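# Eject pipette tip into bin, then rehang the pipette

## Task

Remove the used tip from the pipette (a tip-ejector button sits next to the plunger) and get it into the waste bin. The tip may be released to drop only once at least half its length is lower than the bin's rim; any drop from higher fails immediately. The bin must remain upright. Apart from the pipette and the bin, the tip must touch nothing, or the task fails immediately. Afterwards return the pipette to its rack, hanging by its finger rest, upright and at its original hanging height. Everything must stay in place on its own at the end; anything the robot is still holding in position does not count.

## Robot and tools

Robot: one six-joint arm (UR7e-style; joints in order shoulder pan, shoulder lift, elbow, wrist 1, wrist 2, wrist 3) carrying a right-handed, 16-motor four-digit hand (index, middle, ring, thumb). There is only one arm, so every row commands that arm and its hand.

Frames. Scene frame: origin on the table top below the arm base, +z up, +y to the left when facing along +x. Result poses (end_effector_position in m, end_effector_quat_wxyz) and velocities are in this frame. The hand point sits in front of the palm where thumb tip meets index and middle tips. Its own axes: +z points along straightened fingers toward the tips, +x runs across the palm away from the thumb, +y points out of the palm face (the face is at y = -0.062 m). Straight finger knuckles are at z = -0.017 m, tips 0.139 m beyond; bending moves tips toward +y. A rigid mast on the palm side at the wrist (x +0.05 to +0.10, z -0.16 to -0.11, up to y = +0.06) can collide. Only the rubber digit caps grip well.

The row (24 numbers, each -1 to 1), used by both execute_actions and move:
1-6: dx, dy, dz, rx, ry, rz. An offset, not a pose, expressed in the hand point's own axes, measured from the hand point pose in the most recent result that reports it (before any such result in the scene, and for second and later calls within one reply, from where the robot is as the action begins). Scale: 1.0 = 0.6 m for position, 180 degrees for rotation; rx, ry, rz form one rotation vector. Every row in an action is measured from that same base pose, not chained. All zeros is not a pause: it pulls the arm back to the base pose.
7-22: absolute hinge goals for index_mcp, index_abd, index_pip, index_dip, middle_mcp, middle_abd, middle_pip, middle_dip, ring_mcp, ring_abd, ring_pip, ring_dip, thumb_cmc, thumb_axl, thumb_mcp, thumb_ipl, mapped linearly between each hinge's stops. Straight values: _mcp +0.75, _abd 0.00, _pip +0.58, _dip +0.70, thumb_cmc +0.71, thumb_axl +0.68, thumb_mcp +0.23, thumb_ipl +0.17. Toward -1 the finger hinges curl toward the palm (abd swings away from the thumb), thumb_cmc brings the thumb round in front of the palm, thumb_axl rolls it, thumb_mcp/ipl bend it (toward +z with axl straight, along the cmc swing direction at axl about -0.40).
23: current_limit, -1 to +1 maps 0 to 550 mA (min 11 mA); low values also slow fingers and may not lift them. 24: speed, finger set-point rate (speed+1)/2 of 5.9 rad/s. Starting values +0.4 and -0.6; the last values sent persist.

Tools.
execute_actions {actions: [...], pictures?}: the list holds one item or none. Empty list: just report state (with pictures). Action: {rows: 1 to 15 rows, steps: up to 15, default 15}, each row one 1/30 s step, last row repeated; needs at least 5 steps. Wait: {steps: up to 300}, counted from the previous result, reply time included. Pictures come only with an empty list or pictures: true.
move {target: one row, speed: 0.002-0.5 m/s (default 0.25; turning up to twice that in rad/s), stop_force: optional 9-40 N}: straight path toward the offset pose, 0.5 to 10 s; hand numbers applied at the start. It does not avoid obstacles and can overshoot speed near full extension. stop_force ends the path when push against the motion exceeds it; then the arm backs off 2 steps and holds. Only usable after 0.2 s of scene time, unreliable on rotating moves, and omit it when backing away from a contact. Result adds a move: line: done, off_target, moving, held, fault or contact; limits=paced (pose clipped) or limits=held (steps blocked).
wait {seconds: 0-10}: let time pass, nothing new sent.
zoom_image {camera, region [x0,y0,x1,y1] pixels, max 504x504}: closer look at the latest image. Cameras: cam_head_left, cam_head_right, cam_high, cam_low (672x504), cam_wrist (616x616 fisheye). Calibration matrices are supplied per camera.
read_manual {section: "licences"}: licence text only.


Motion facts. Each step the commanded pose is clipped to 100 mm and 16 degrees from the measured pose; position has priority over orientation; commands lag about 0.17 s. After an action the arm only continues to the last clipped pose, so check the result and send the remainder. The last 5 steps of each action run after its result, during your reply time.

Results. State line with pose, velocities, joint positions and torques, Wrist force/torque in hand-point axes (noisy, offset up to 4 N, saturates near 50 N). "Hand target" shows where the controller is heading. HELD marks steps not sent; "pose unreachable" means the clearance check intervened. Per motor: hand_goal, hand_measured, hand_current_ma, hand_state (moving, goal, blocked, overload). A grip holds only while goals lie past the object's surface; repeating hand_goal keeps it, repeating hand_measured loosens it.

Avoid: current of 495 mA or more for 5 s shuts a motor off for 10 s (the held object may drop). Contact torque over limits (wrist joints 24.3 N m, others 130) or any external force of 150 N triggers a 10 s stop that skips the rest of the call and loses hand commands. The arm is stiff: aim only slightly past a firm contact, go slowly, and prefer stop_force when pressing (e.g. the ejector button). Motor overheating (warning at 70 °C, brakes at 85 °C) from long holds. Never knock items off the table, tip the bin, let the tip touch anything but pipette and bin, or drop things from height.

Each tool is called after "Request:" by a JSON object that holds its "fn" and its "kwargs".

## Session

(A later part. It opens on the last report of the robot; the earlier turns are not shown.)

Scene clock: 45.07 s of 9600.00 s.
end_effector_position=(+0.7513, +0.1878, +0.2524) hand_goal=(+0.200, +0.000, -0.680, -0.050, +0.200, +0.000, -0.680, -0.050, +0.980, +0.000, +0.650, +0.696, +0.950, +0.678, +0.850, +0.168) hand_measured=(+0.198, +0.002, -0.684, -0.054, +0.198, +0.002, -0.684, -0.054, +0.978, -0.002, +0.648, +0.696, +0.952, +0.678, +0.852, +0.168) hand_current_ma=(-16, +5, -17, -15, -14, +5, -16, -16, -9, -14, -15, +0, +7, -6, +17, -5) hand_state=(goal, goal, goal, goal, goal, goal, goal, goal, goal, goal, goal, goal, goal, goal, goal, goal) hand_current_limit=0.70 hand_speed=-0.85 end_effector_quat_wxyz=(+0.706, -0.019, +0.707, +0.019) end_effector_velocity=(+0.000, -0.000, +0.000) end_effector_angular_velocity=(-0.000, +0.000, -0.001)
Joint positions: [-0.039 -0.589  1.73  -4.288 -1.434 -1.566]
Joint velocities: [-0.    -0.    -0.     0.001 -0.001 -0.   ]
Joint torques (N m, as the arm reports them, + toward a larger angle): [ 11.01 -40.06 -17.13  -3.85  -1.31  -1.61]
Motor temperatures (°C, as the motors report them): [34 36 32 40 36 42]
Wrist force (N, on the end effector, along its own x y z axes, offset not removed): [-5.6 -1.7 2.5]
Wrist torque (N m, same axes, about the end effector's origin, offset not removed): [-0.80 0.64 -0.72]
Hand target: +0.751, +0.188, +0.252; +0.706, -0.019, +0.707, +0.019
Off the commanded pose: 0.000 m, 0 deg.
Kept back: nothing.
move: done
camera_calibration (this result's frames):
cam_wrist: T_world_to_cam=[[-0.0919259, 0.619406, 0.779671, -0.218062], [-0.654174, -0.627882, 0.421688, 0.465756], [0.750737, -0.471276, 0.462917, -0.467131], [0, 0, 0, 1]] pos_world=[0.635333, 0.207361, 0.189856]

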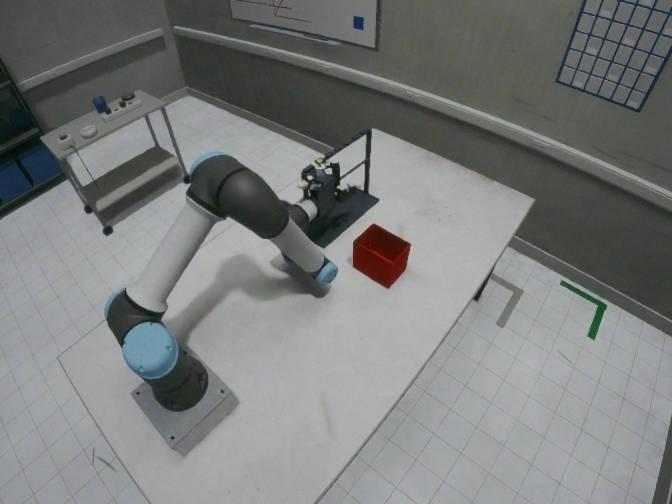

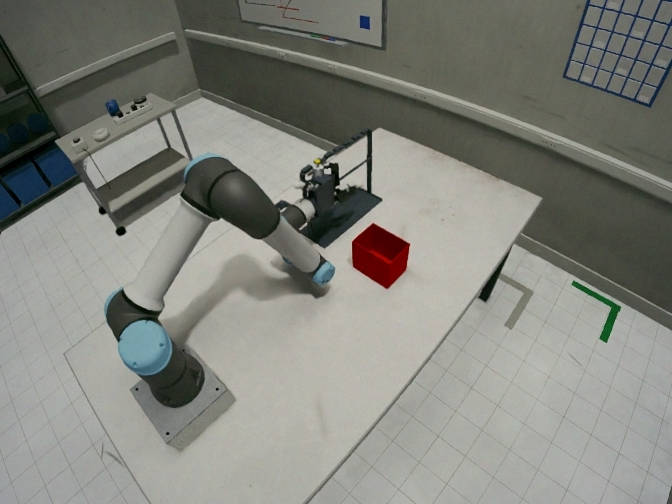

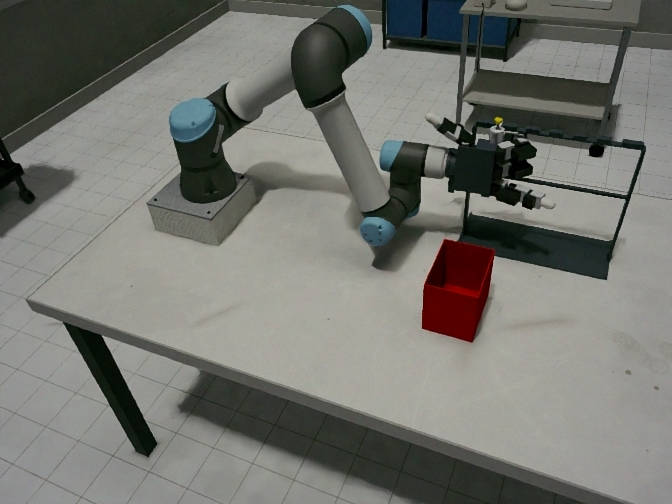

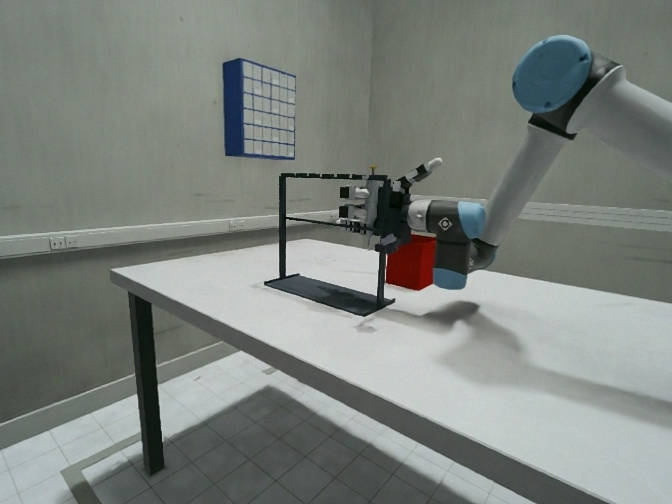

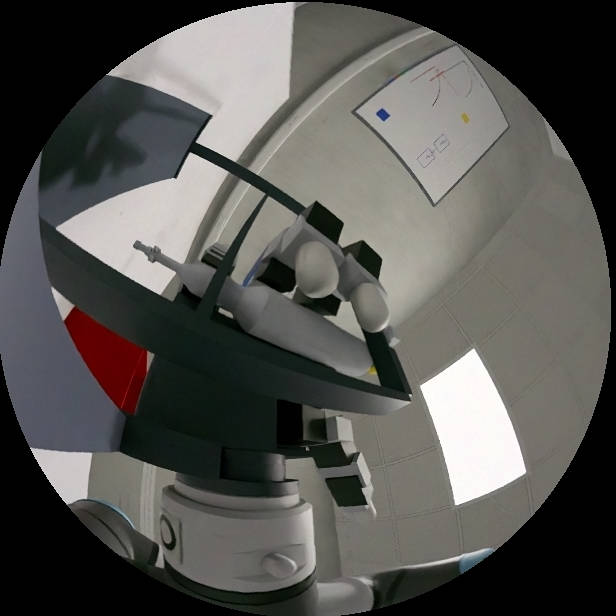

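The pipette hangs. Now opening the fingers fully.

Request:
{"fn": "move", "kwargs": {"target": [0, 0, 0, 0, 0, 0, 0.25, 0, 0.576, 0.696, 0.25, 0, 0.576, 0.696, 0.98, 0, 0.65, 0.696, 0.95, 0.678, 0.85, 0.168, 0.7, -0.3], "speed": 0.01}}

Request:
{"fn": "move", "kwargs": {"target": [0, 0, 0, 0, 0, 0, 0.8, 0, 0.576, 0.696, 0.8, 0, 0.576, 0.696, 0.98, 0, 0.65, 0.696, 0.95, 0.678, 0.85, 0.168, 0.7, -0.3], "speed": 0.01}}

Scene clock: 46.50 s of 9600.00 s.
end_effector_position=(+0.7513, +0.1878, +0.2524) hand_goal=(+0.250, +0.000, +0.576, +0.696, +0.250, +0.000, +0.576, +0.696, +0.980, +0.000, +0.650, +0.696, +0.950, +0.678, +0.850, +0.168) hand_measured=(+0.248, -0.002, +0.572, +0.694, +0.248, -0.002, +0.572, +0.692, +0.978, -0.002, +0.648, +0.696, +0.952, +0.678, +0.852, +0.168) hand_current_ma=(-13, -13, -16, -15, -12, -12, -15, -15, -9, -14, -15, +0, +7, -6, +17, -5) hand_state=(goal, goal, goal, goal, goal, goal, goal, goal, goal, goal, goal, goal, goal, goal, goal, goal) hand_current_limit=0.70 hand_speed=-0.30 end_effector_quat_wxyz=(+0.706, -0.019, +0.707, +0.019) end_effector_velocity=(+0.000, -0.001, +0.000) end_effector_angular_velocity=(-0.000, -0.001, -0.001)
Joint positions: [-0.039 -0.589  1.73  -4.288 -1.434 -1.566]
Joint velocities: [-0.001  0.    -0.001 -0.001 -0.    -0.   ]
Joint torques (N m, as the arm reports them, + toward a larger angle): [ 10.6  -40.35 -17.88  -3.05  -1.28  -1.65]
Motor temperatures (°C, as the motors report them): [34 36 32 40 36 42]
Wrist force (N, on the end effector, along its own x y z axes, offset not removed): [0.8 -4.6 1.8]
Wrist torque (N m, same axes, about the end effector's origin, offset not removed): [-0.74 -0.20 0.04]
Hand target: +0.751, +0.188, +0.252; +0.706, -0.019, +0.707, +0.019
Off the commanded pose: 0.000 m, 0 deg.
Kept back: nothing.
move: done
camera_calibration (this result's frames):
cam_wrist: T_world_to_cam=[[-0.0919311, 0.619406, 0.77967, -0.218059], [-0.654176, -0.627882, 0.421684, 0.465759], [0.750734, -0.471276, 0.462923, -0.46713], [0, 0, 0, 1]] pos_world=[0.635333, 0.207361, 0.189856]

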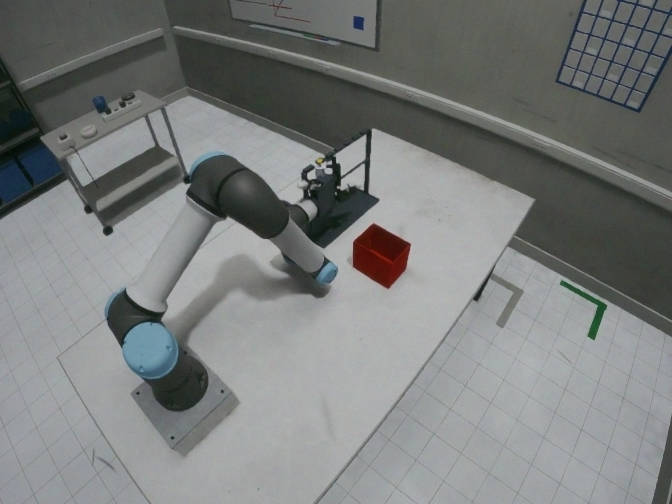

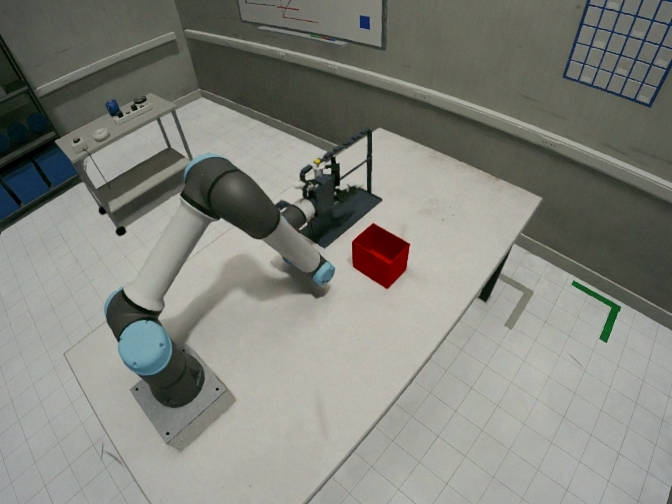

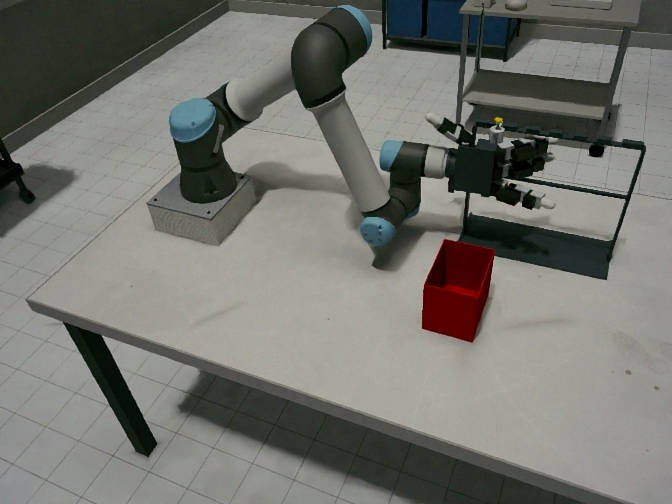

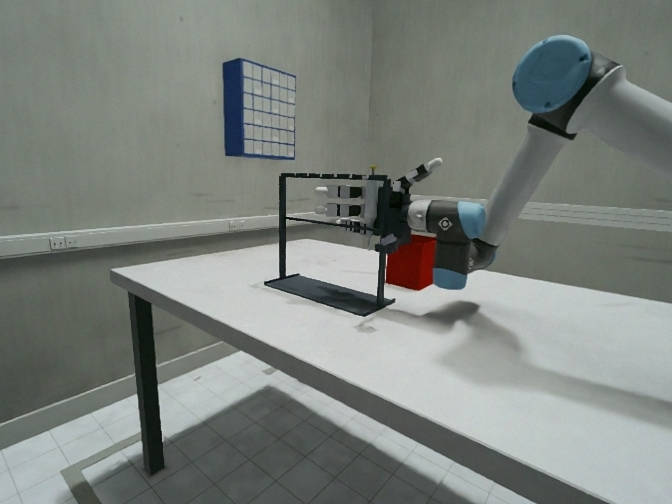

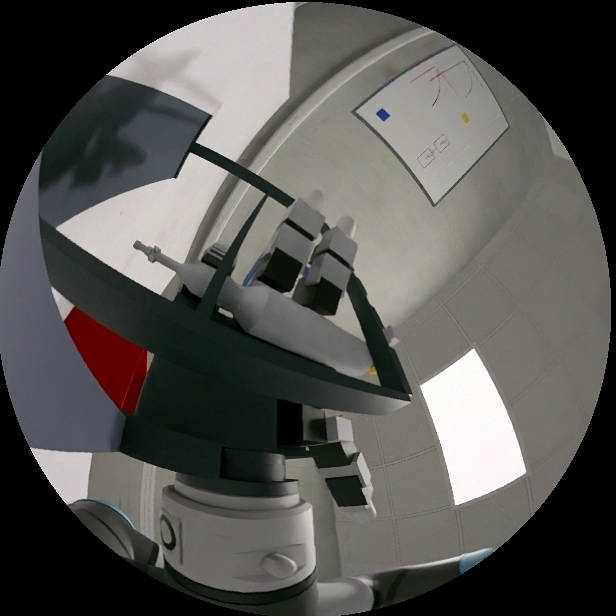

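Scene clock: 47.20 s of 9600.00 s.
end_effector_position=(+0.7513, +0.1878, +0.2524) hand_goal=(+0.800, +0.000, +0.576, +0.696, +0.800, +0.000, +0.576, +0.696, +0.980, +0.000, +0.650, +0.696, +0.950, +0.678, +0.850, +0.168) hand_measured=(+0.798, -0.002, +0.574, +0.694, +0.798, -0.002, +0.574, +0.694, +0.978, -0.002, +0.648, +0.696, +0.952, +0.678, +0.852, +0.168) hand_current_ma=(-13, -13, -13, -15, -12, -12, -13, -15, -9, -14, -15, +0, +7, -6, +17, -5) hand_state=(goal, goal, goal, goal, goal, goal, goal, goal, goal, goal, goal, goal, goal, goal, goal, goal) hand_current_limit=0.70 hand_speed=-0.30 end_effector_quat_wxyz=(+0.706, -0.019, +0.707, +0.019) end_effector_velocity=(-0.000, +0.000, -0.000) end_effector_angular_velocity=(+0.000, +0.001, +0.001)
Joint positions: [-0.039 -0.589  1.73  -4.288 -1.434 -1.566]
Joint velocities: [-0.    -0.     0.001  0.001  0.001  0.   ]
Joint torques (N m, as the arm reports them, + toward a larger angle): [ 10.31 -40.54 -18.32  -3.13  -1.16  -1.69]
Motor temperatures (°C, as the motors report them): [34 36 32 40 36 42]
Wrist force (N, on the end effector, along its own x y z axes, offset not removed): [-0.8 -5.0 3.4]
Wrist torque (N m, same axes, about the end effector's origin, offset not removed): [-1.11 0.08 -0.08]
Hand target: +0.751, +0.188, +0.252; +0.706, -0.019, +0.707, +0.019
Off the commanded pose: 0.000 m, 0 deg.
Kept back: nothing.
move: done
camera_calibration (this result's frames):
cam_wrist: T_world_to_cam=[[-0.0919321, 0.619406, 0.77967, -0.21806], [-0.654175, -0.627883, 0.421684, 0.465759], [0.750735, -0.471275, 0.462923, -0.46713], [0, 0, 0, 1]] pos_world=[0.635332, 0.207363, 0.189856]

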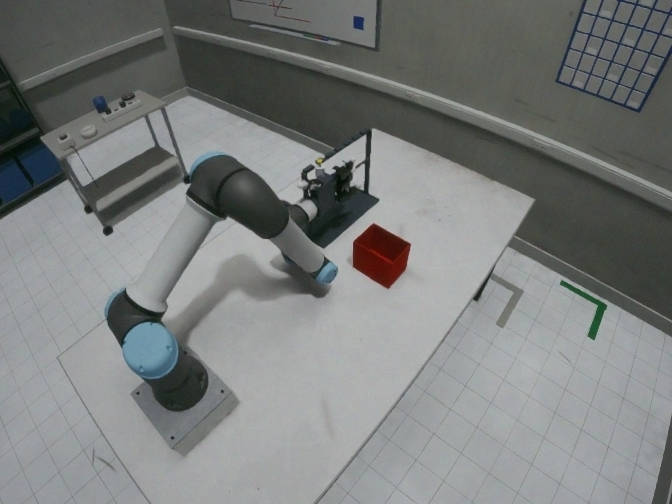

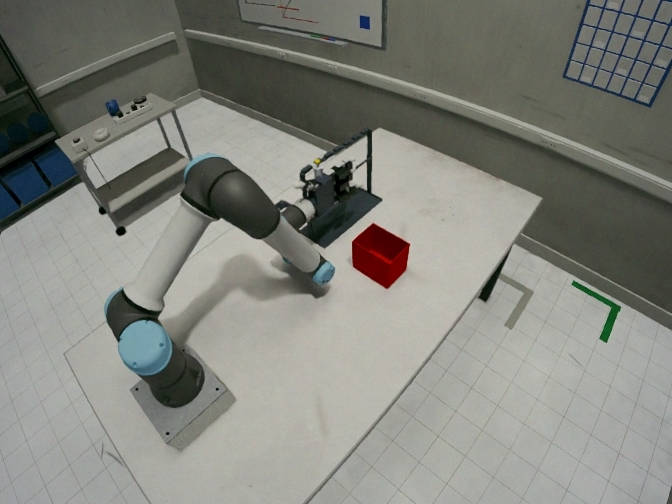

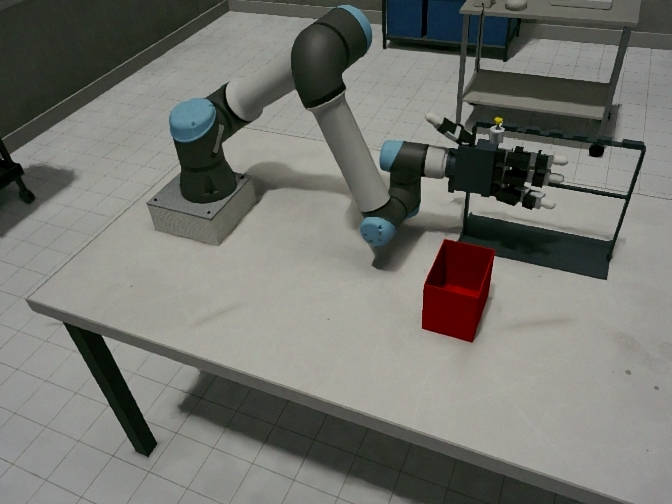

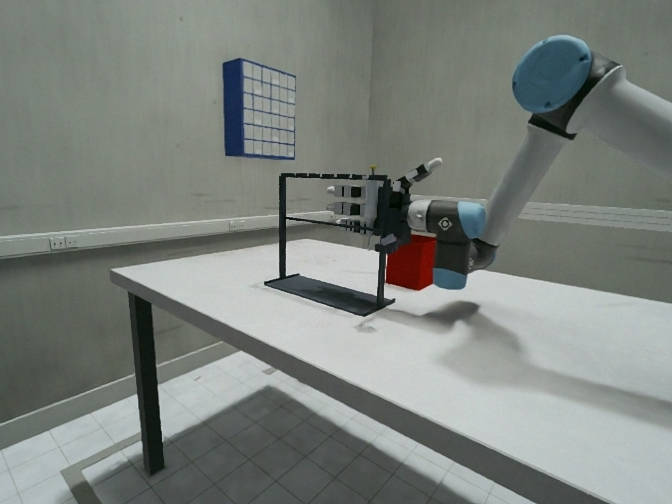

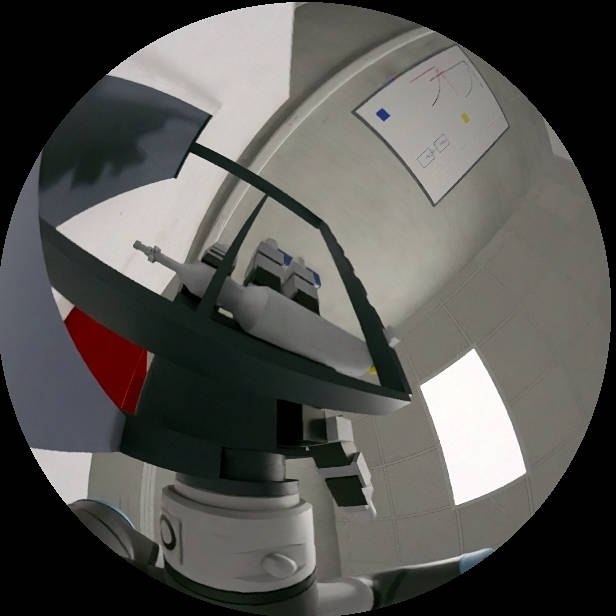

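Request:
{"fn": "move", "kwargs": {"target": [0, -0.125, -0.0065, 0, 0, 0, 0.8, 0, 0.576, 0.696, 0.8, 0, 0.576, 0.696, 0.98, 0, 0.65, 0.696, 0.95, 0.678, 0.85, 0.168, 0.7, -0.3], "speed": 0.06}}

Request:
{"fn": "zoom_image", "kwargs": {"camera": "cam_low", "region": [320, 150, 420, 270]}}

Request:
{"fn": "zoom_image", "kwargs": {"camera": "cam_high", "region": [465, 100, 535, 160]}}

Scene clock: 49.10 s of 9600.00 s.
end_effector_position=(+0.7514, +0.1129, +0.2525) hand_goal=(+0.800, +0.000, +0.576, +0.696, +0.800, +0.000, +0.576, +0.696, +0.980, +0.000, +0.650, +0.696, +0.950, +0.678, +0.850, +0.168) hand_measured=(+0.798, -0.002, +0.574, +0.694, +0.798, -0.002, +0.574, +0.694, +0.978, -0.002, +0.648, +0.696, +0.952, +0.678, +0.852, +0.168) hand_current_ma=(-12, -13, -13, -15, -11, -12, -13, -15, -9, -14, -15, +0, +7, -6, +17, -5) hand_state=(goal, goal, goal, goal, goal, goal, goal, goal, goal, goal, goal, goal, goal, goal, goal, goal) hand_current_limit=0.70 hand_speed=-0.30 end_effector_quat_wxyz=(+0.706, -0.019, +0.707, +0.019) end_effector_velocity=(-0.000, -0.002, -0.000) end_effector_angular_velocity=(+0.000, +0.001, -0.000)
Joint positions: [-0.183 -0.596  1.753 -4.304 -1.289 -1.565]
Joint velocities: [-0.004  0.     0.001 -0.     0.003  0.   ]
Joint torques (N m, as the arm reports them, + toward a larger angle): [-13.2  -55.95   0.68  -3.83   1.25   1.38]
Motor temperatures (°C, as the motors report them): [34 36 32 40 36 42]
Wrist force (N, on the end effector, along its own x y z axes, offset not removed): [-3.5 -4.1 2.5]
Wrist torque (N m, same axes, about the end effector's origin, offset not removed): [-0.84 0.55 -0.56]
Hand target: +0.751, +0.113, +0.253; +0.706, -0.019, +0.707, +0.019
Off the commanded pose: 0.000 m, 0 deg.
Kept back: nothing.
move: done
camera_calibration (this result's frames):
cam_wrist: T_world_to_cam=[[-0.0919578, 0.61917, 0.779854, -0.171775], [-0.654206, -0.628, 0.421463, 0.418806], [0.750705, -0.471428, 0.462814, -0.502498], [0, 0, 0, 1]] pos_world=[0.635417, 0.132477, 0.190011]

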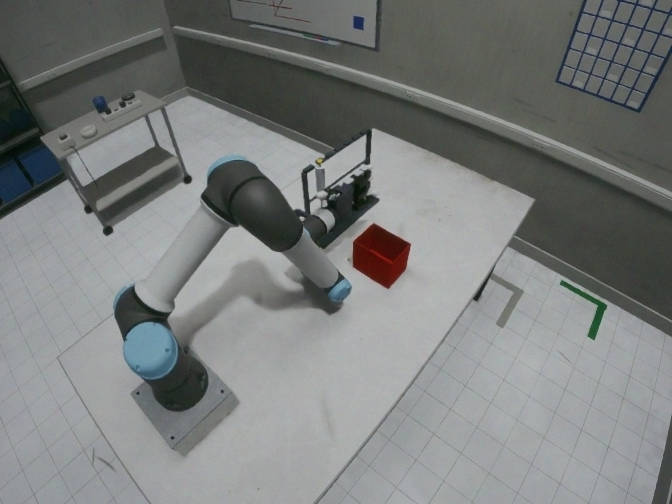

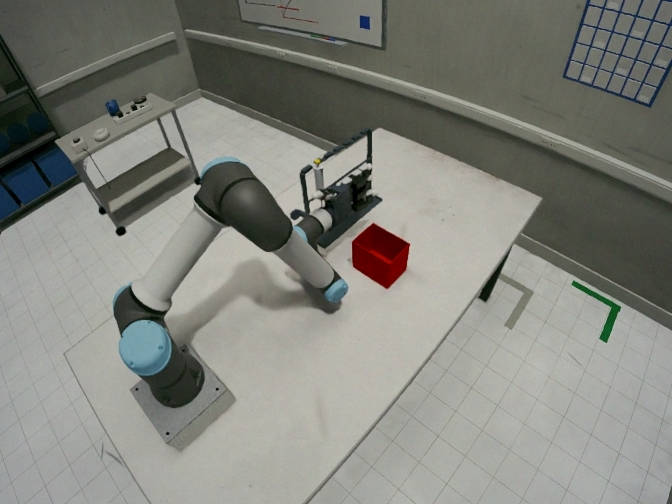

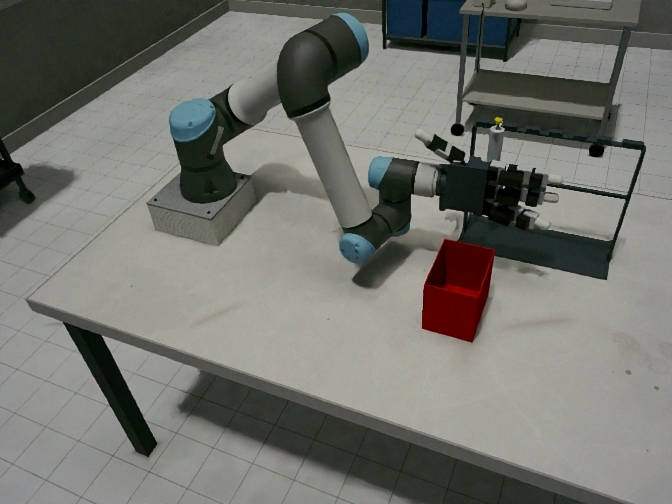

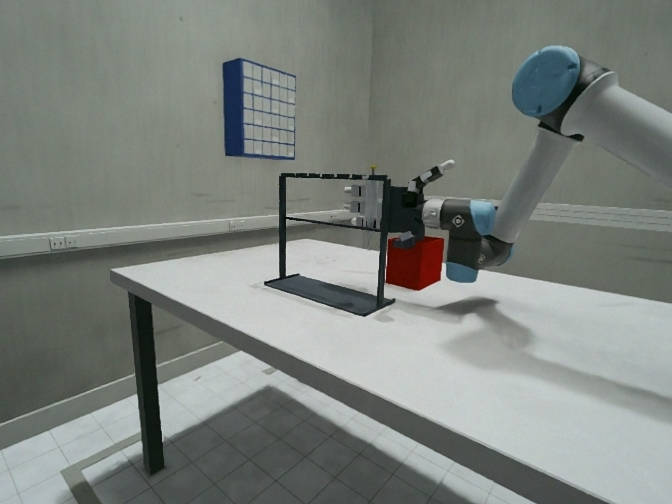

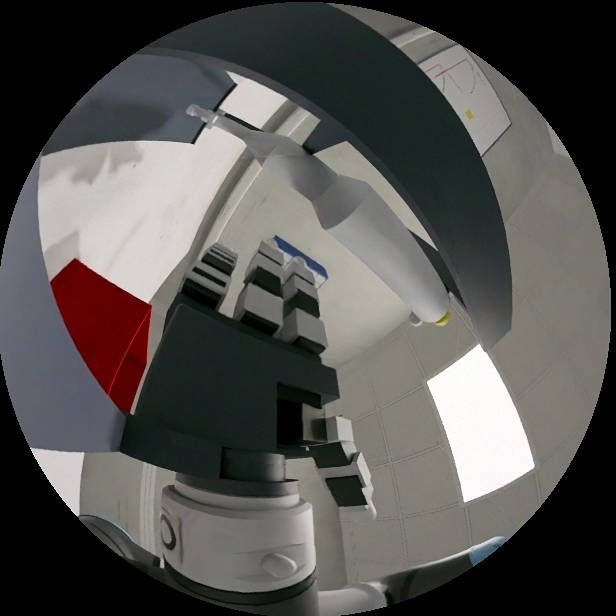

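Region (320, 150, 420, 270) of cam_low's 672x504 image, scaled by 4.200, with more detail than that image has.

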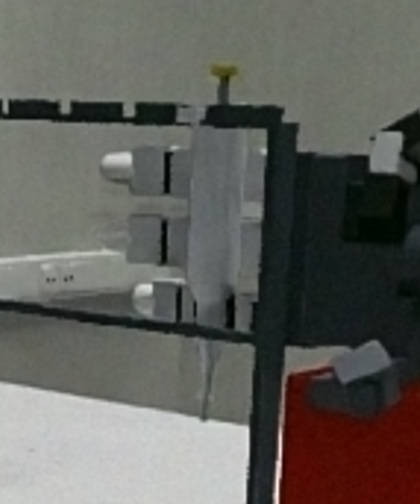

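Region (465, 100, 535, 160) of cam_high's 672x504 image, scaled by 7.200, with more detail than that image has; it fills the top 432 rows of this view, and the rest is white.

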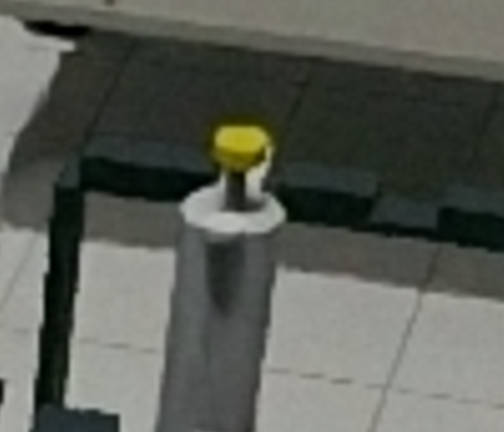

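The pipette hangs upright in its slot, parallel to the post, and the hand is clear of it.

Request:
{"fn": "finished_scene", "kwargs": {"scene": 2}}

The scene is finished: the task was done.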